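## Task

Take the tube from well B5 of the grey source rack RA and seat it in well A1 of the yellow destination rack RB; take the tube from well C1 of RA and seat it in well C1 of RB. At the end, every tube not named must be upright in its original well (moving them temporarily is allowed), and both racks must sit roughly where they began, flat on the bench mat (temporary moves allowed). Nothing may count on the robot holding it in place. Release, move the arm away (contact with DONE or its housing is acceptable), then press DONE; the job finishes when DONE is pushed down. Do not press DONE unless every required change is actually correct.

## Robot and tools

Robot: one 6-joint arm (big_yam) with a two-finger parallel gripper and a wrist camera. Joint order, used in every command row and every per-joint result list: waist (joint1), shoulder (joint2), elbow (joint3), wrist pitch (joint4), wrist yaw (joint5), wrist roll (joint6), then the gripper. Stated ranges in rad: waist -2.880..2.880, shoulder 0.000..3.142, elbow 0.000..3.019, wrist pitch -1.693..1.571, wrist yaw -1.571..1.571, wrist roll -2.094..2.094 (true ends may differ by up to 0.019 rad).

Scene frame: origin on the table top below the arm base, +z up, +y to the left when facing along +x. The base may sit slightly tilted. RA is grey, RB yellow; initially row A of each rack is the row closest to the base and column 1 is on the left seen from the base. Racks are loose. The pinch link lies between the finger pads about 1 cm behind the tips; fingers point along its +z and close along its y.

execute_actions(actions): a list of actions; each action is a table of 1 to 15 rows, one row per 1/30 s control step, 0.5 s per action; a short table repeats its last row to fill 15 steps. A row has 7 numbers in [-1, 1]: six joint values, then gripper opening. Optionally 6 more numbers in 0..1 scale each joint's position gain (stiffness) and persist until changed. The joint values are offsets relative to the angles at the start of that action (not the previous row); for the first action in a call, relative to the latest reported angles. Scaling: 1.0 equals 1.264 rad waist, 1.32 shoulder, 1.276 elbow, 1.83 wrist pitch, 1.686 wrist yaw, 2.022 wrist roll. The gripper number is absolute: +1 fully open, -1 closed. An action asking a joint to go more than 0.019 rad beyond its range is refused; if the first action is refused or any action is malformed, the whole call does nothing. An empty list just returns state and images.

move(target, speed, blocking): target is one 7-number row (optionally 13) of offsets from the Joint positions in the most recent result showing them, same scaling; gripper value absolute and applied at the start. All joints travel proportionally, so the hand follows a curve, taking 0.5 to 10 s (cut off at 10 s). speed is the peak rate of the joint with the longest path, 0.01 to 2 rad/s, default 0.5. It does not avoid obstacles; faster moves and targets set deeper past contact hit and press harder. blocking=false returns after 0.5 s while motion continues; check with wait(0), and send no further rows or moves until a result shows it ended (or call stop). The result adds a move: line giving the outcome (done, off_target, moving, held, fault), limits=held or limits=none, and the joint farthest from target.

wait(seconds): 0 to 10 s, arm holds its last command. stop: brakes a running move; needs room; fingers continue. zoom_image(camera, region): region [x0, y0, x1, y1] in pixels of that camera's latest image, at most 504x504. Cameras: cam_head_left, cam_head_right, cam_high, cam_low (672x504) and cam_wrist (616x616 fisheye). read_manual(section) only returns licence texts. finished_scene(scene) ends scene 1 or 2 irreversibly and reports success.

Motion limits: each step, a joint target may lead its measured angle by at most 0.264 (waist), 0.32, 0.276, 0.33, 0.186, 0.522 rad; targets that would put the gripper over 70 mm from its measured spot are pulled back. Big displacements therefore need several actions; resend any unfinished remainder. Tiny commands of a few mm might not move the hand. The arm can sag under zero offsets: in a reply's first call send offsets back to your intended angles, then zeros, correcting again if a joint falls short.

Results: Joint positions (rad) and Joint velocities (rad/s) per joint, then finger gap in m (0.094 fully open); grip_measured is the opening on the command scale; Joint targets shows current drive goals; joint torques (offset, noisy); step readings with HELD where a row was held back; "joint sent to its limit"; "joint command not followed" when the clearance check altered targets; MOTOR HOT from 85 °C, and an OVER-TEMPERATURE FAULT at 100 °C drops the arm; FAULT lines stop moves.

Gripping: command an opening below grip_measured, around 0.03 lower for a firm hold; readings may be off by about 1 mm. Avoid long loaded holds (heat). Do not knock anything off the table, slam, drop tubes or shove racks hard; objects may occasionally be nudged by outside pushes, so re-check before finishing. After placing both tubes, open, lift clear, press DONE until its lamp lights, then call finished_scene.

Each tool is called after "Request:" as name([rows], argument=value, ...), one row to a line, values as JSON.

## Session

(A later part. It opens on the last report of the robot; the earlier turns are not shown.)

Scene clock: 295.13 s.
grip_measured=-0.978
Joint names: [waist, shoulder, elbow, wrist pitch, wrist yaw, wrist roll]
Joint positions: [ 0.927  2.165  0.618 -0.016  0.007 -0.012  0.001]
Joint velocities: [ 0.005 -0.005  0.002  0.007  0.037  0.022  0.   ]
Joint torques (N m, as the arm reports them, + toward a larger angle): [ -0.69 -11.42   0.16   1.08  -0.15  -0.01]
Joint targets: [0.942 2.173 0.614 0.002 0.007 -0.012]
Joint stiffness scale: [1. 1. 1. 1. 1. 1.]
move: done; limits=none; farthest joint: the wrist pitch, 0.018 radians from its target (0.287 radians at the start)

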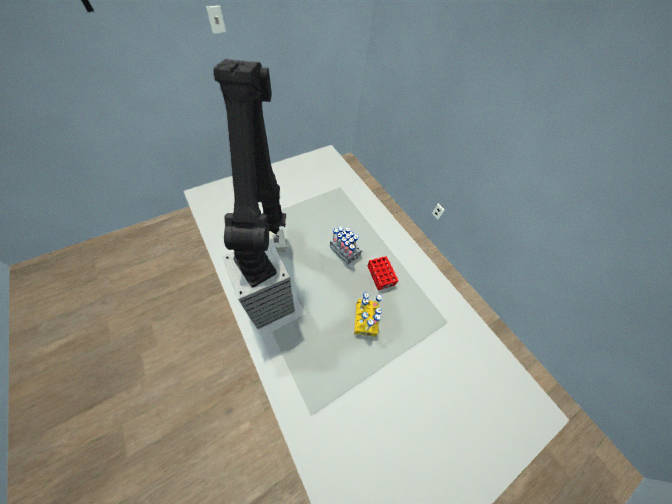

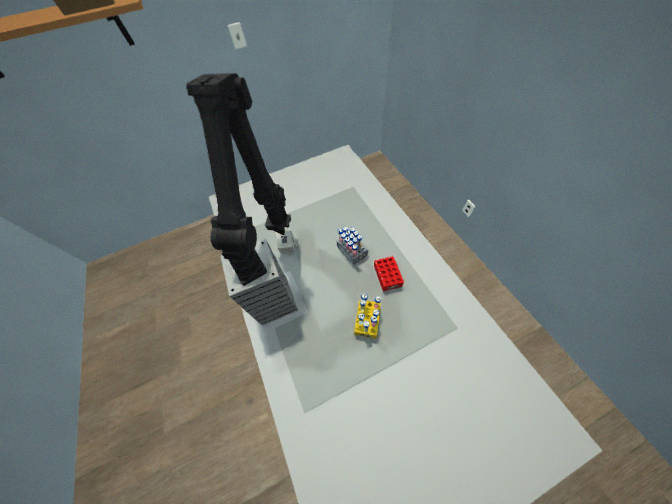

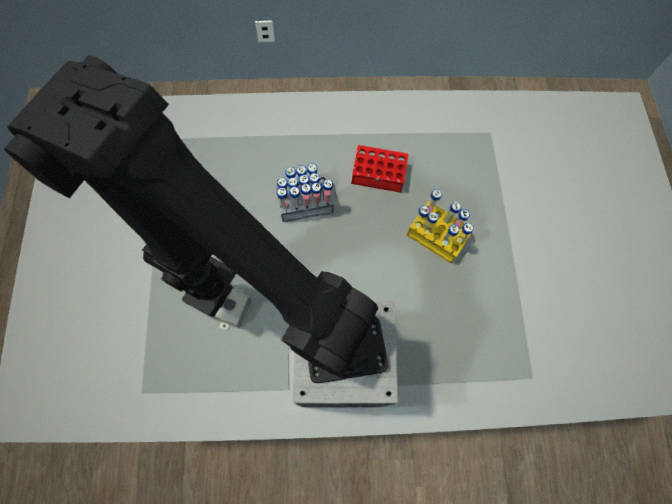

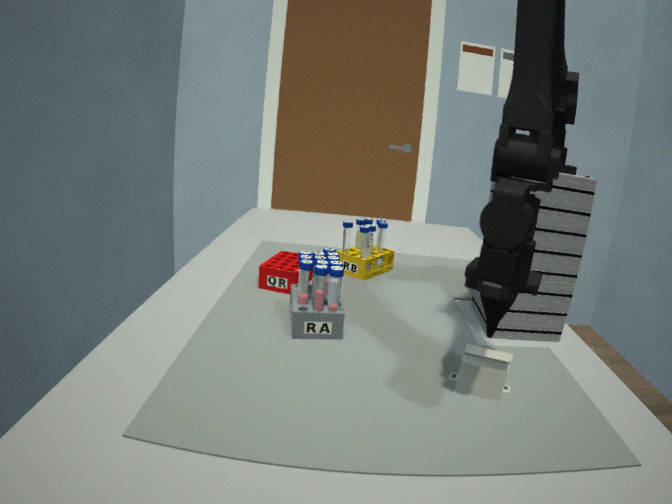

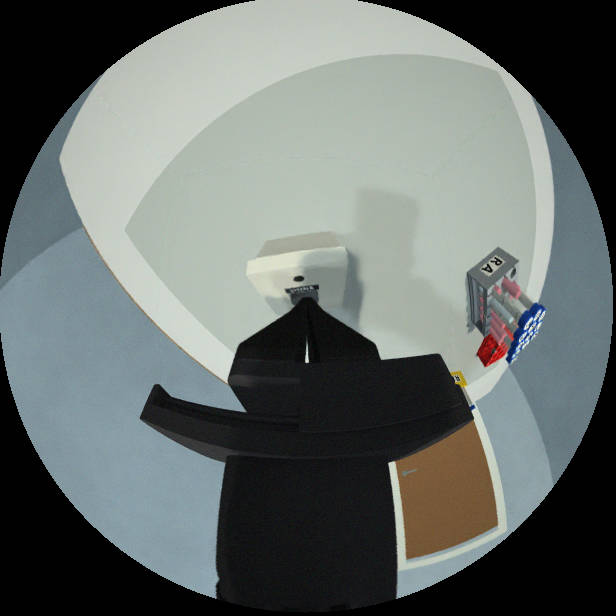

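Request:
move(target=[0.02,0.075,0.04,0.044,0,0,-1], speed=0.1)

Scene clock: 303.63 s.
grip_measured=-0.978
Joint names: [waist, shoulder, elbow, wrist pitch, wrist yaw, wrist roll]
Joint positions: [ 0.931  2.219  0.645  0.021  0.011 -0.012  0.001]
Joint velocities: [-0.005 -0.015 -0.007 -0.002  0.007  0.007 -0.   ]
Joint torques (N m, as the arm reports them, + toward a larger angle): [-0.22 -8.65  2.37  1.96 -0.29  0.  ]
Joint targets: [0.953 2.264 0.668 0.064 0.007 -0.012]
Joint stiffness scale: [1. 1. 1. 1. 1. 1.]
move: off_target; limits=none; farthest joint: the shoulder, 0.045 radians from its target (0.099 radians at the start)

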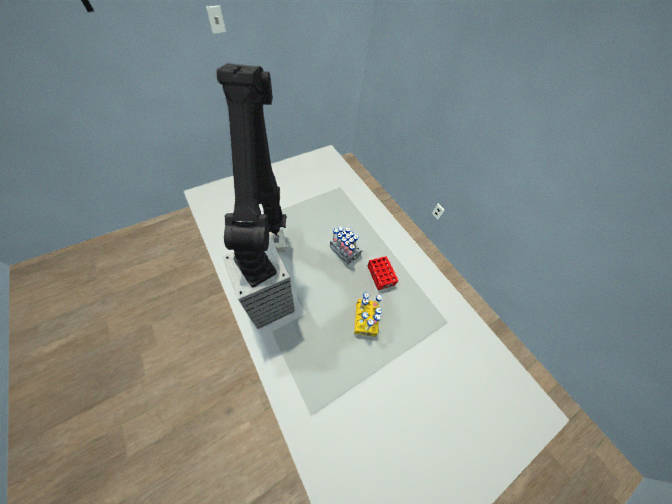

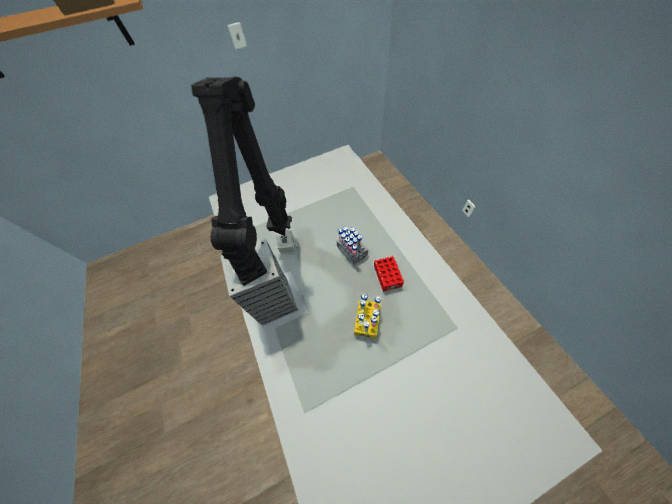

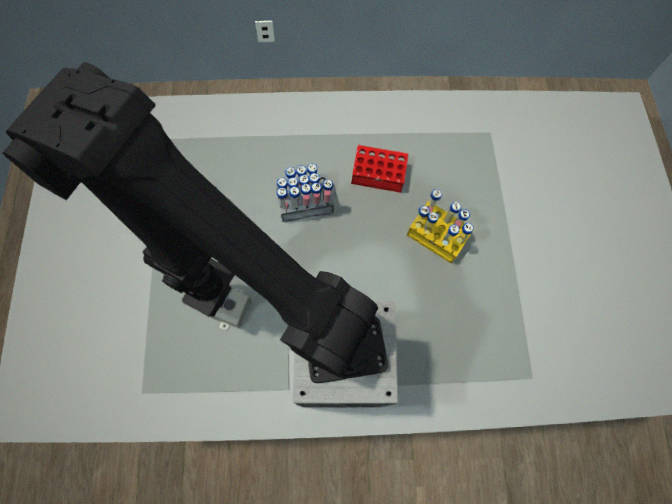

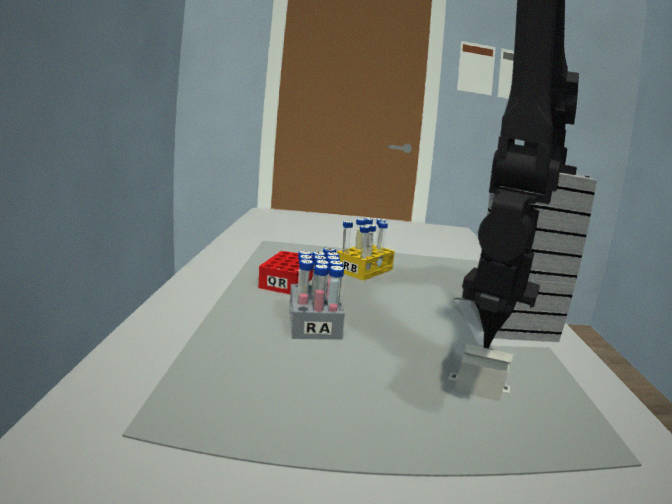

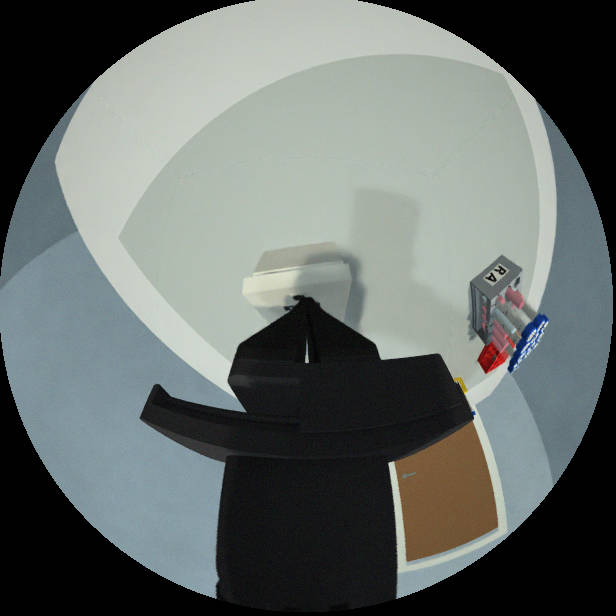

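Request:
move(target=[0.02,-0.02,-0.05,0.03,0,0,-1], speed=0.1)

Request:
move(target=[0,0.085,0.04,0.05,0,0,-1], speed=0.08)

Scene clock: 308.80 s.
grip_measured=-0.978
Joint names: [waist, shoulder, elbow, wrist pitch, wrist yaw, wrist roll]
Joint positions: [ 0.942  2.207  0.587  0.058  0.012 -0.012  0.001]
Joint velocities: [ 0.005 -0.015  0.002  0.002  0.007 -0.022 -0.001]
Joint torques (N m, as the arm reports them, + toward a larger angle): [ -1.13 -12.73  -0.65   1.05  -0.13  -0.05]
Joint targets: [0.956 2.193 0.581 0.076 0.011 -0.012]
Joint stiffness scale: [1. 1. 1. 1. 1. 1.]
move: done; limits=none; farthest joint: the wrist pitch, 0.018 radians from its target (0.055 radians at the start)

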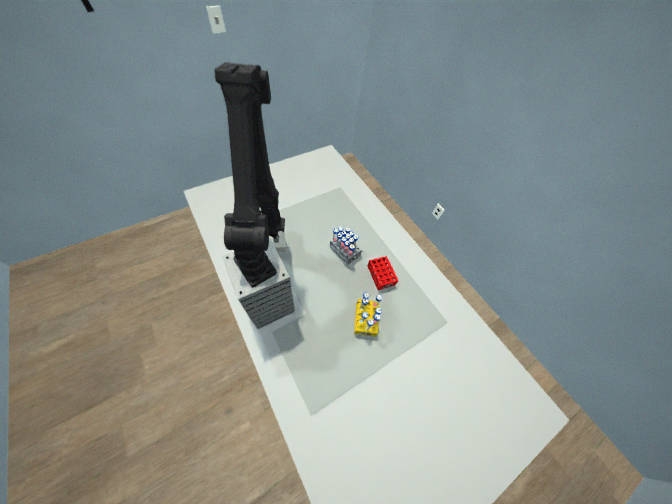

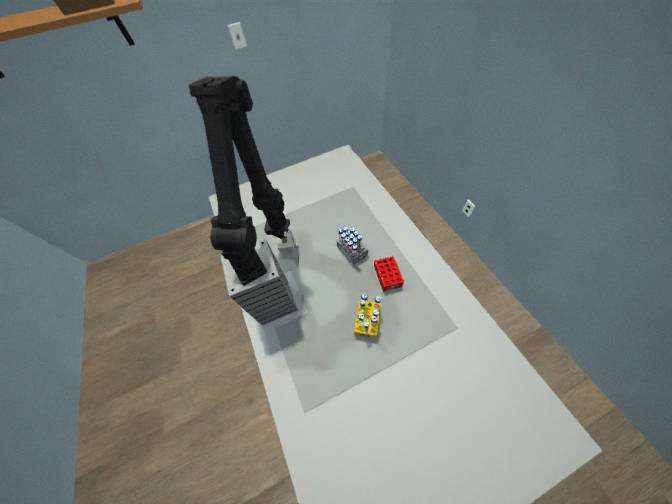

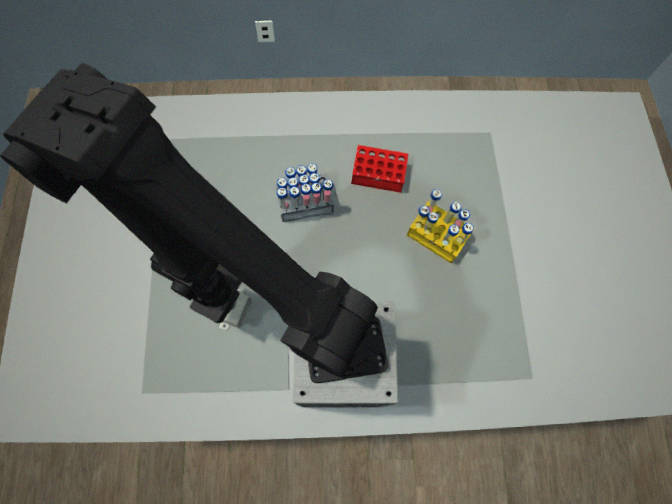

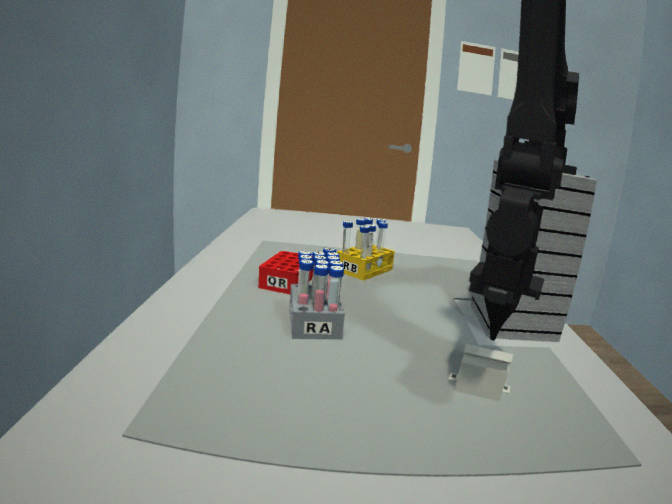

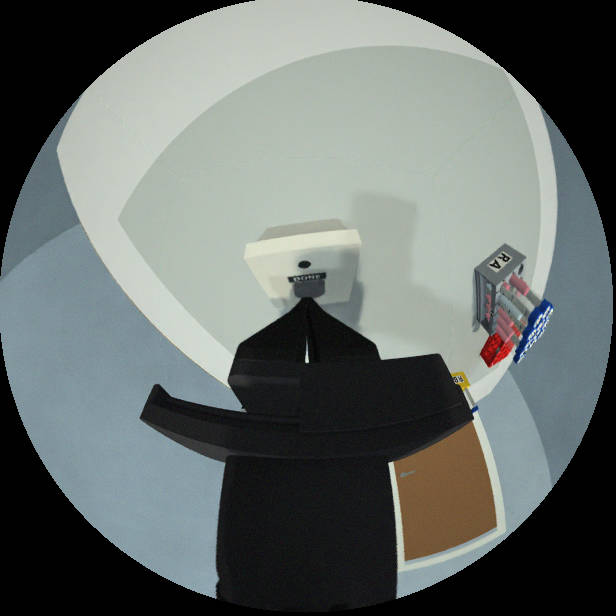

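Scene clock: 310.50 s.
grip_measured=-0.978
Joint names: [waist, shoulder, elbow, wrist pitch, wrist yaw, wrist roll]
Joint positions: [ 0.942  2.262  0.609  0.106  0.012 -0.012  0.001]
Joint velocities: [-0.005 -0.015 -0.007  0.002  0.051  0.007  0.001]
Joint torques (N m, as the arm reports them, + toward a larger angle): [-1.66 -6.96  2.2   2.   -0.1  -0.05]
Joint targets: [0.942 2.320 0.637 0.150 0.012 -0.012]
Joint stiffness scale: [1. 1. 1. 1. 1. 1.]
move: off_target; limits=none; farthest joint: the shoulder, 0.057 radians from its target (0.112 radians at the start)

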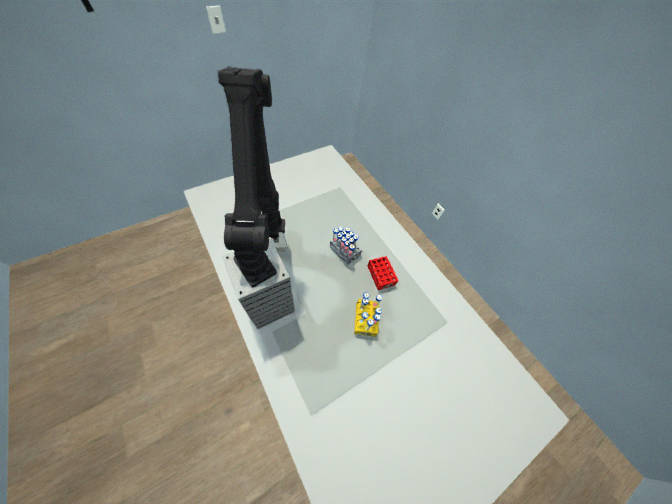

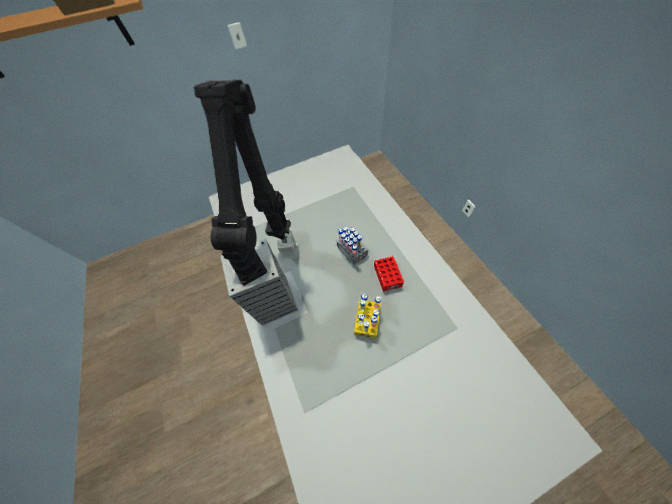

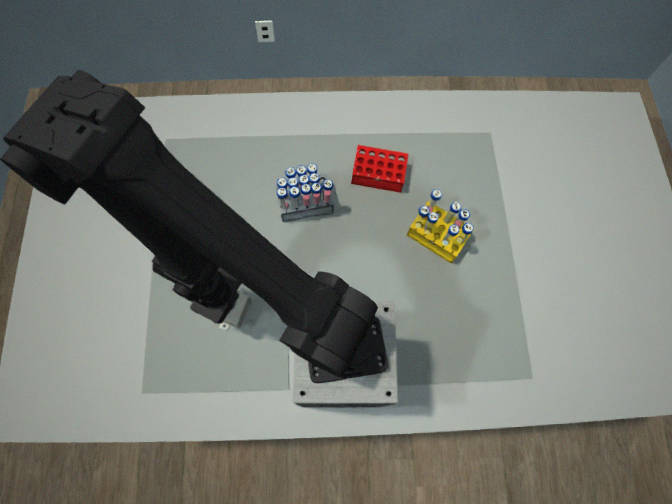

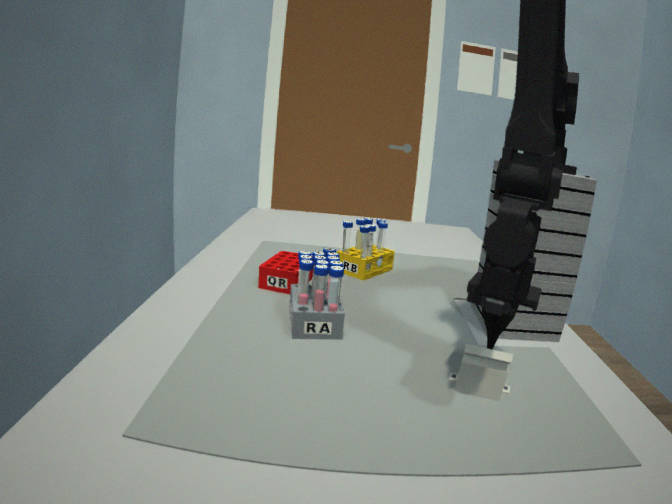

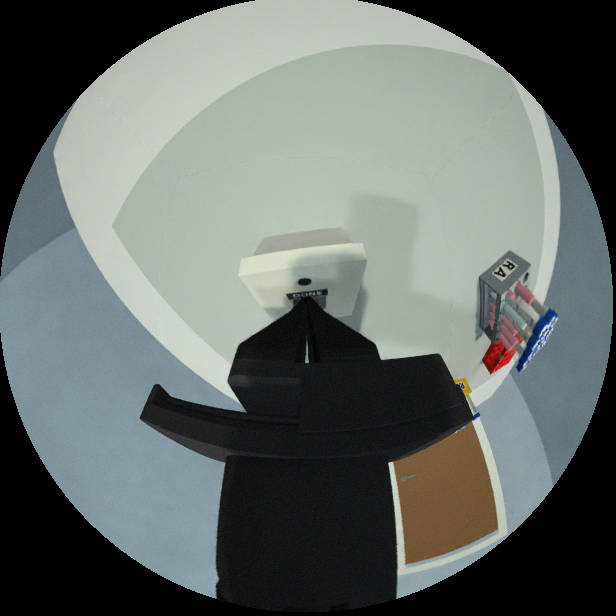

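At the upper edge; shift ~7mm more inward.

Request:
move(target=[0,-0.03,-0.025,-0.02,0,0,-1], speed=0.1)

Request:
move(target=[0,0.085,0.035,0.03,0,0,-1], speed=0.08)

Scene clock: 315.13 s.
grip_measured=-0.978
Joint names: [waist, shoulder, elbow, wrist pitch, wrist yaw, wrist roll]
Joint positions: [ 0.942  2.236  0.584  0.085  0.012 -0.012  0.001]
Joint velocities: [-0.015  0.005 -0.002 -0.002 -0.051  0.007  0.   ]
Joint torques (N m, as the arm reports them, + toward a larger angle): [ -2.78 -11.89  -1.12  -0.09  -0.12  -0.01]
Joint targets: [0.942 2.222 0.577 0.069 0.012 -0.012]
Joint stiffness scale: [1. 1. 1. 1. 1. 1.]
move: done; limits=none; farthest joint: the wrist pitch, 0.016 radians from its target (0.036 radians at the start)

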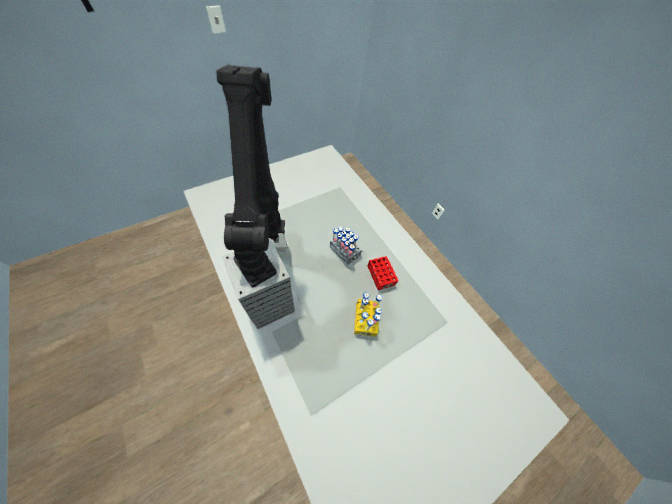

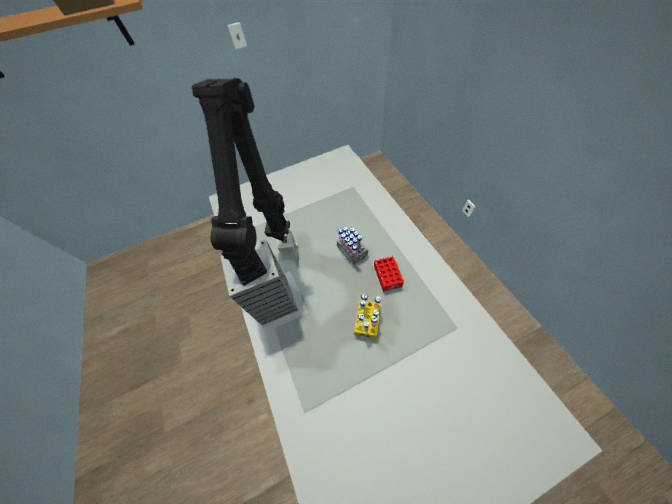

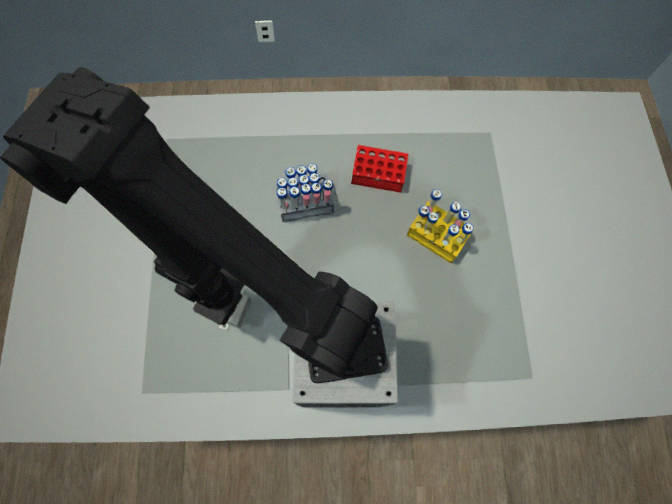

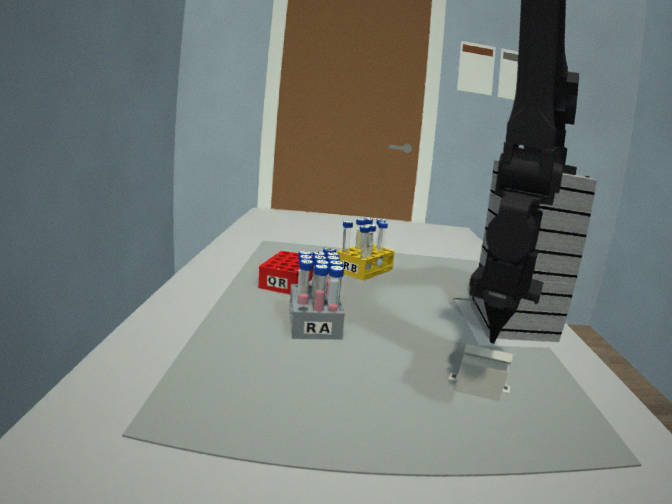

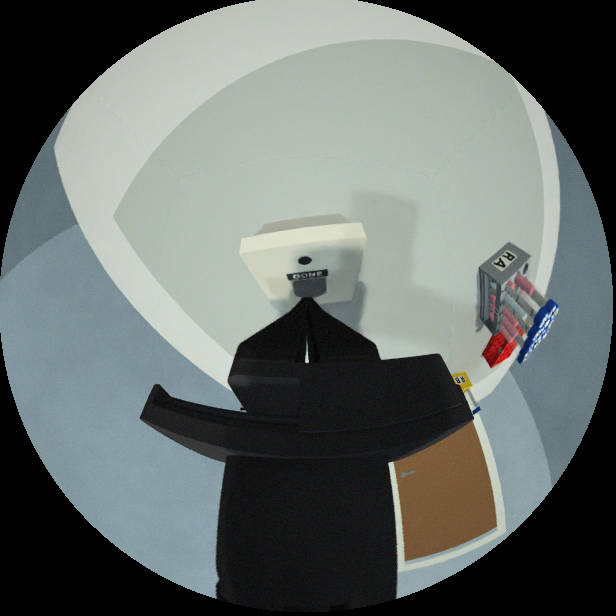

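Scene clock: 316.33 s.
grip_measured=-0.978
Joint names: [waist, shoulder, elbow, wrist pitch, wrist yaw, wrist roll]
Joint positions: [ 0.942  2.31   0.607  0.105  0.012 -0.012  0.001]
Joint velocities: [ 0.015 -0.005  0.002 -0.002 -0.051 -0.007  0.   ]
Joint torques (N m, as the arm reports them, + toward a larger angle): no reading
Joint stiffness scale: [1. 1. 1. 1. 1. 1.]
move: unfinished (the scene ended)
The task's run has ended: the event that ends the task has happened. This ends this scene only. If you have not yet called finished_scene for this scene, call it to go on to the next scene.

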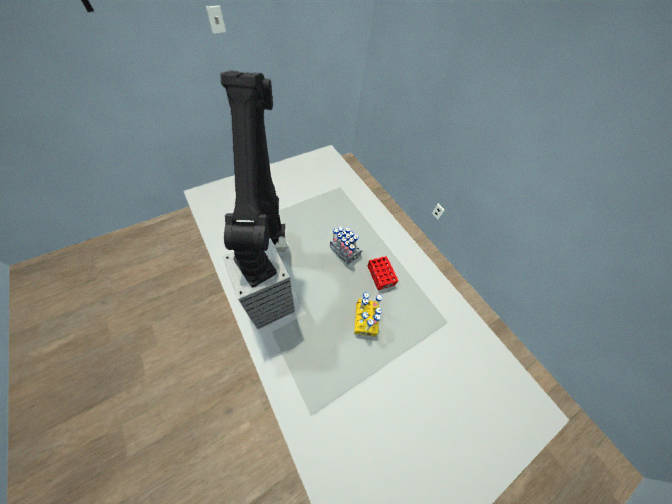

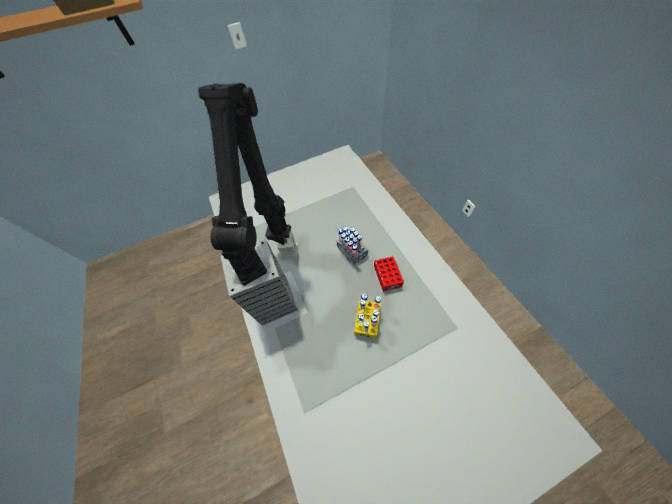

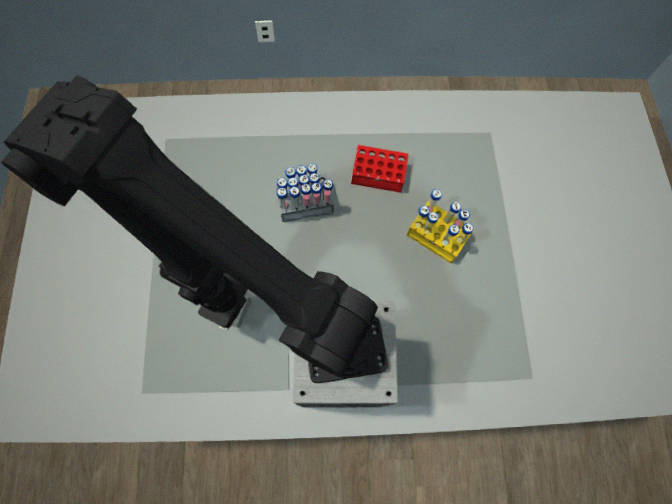

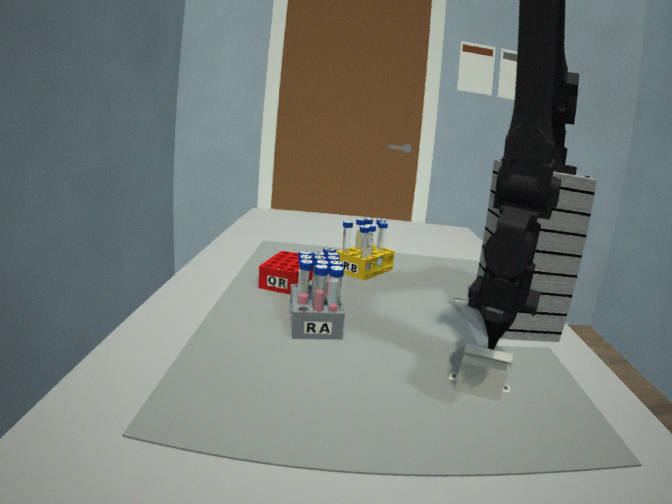

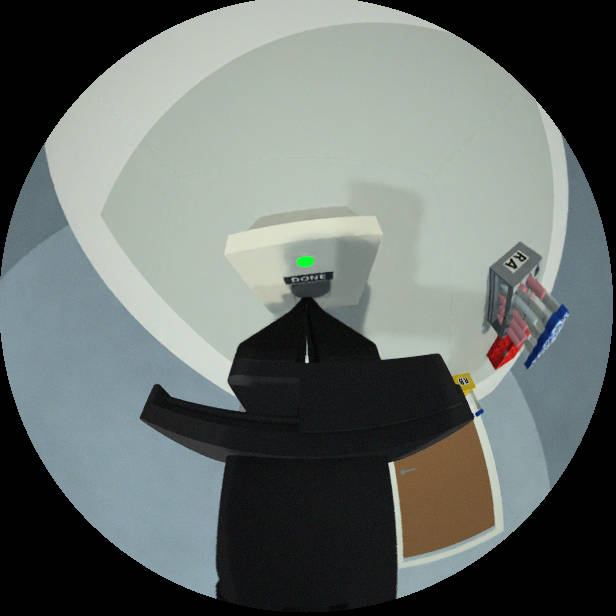

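Request:
finished_scene(scene=1)

The scene is finished: the task was done.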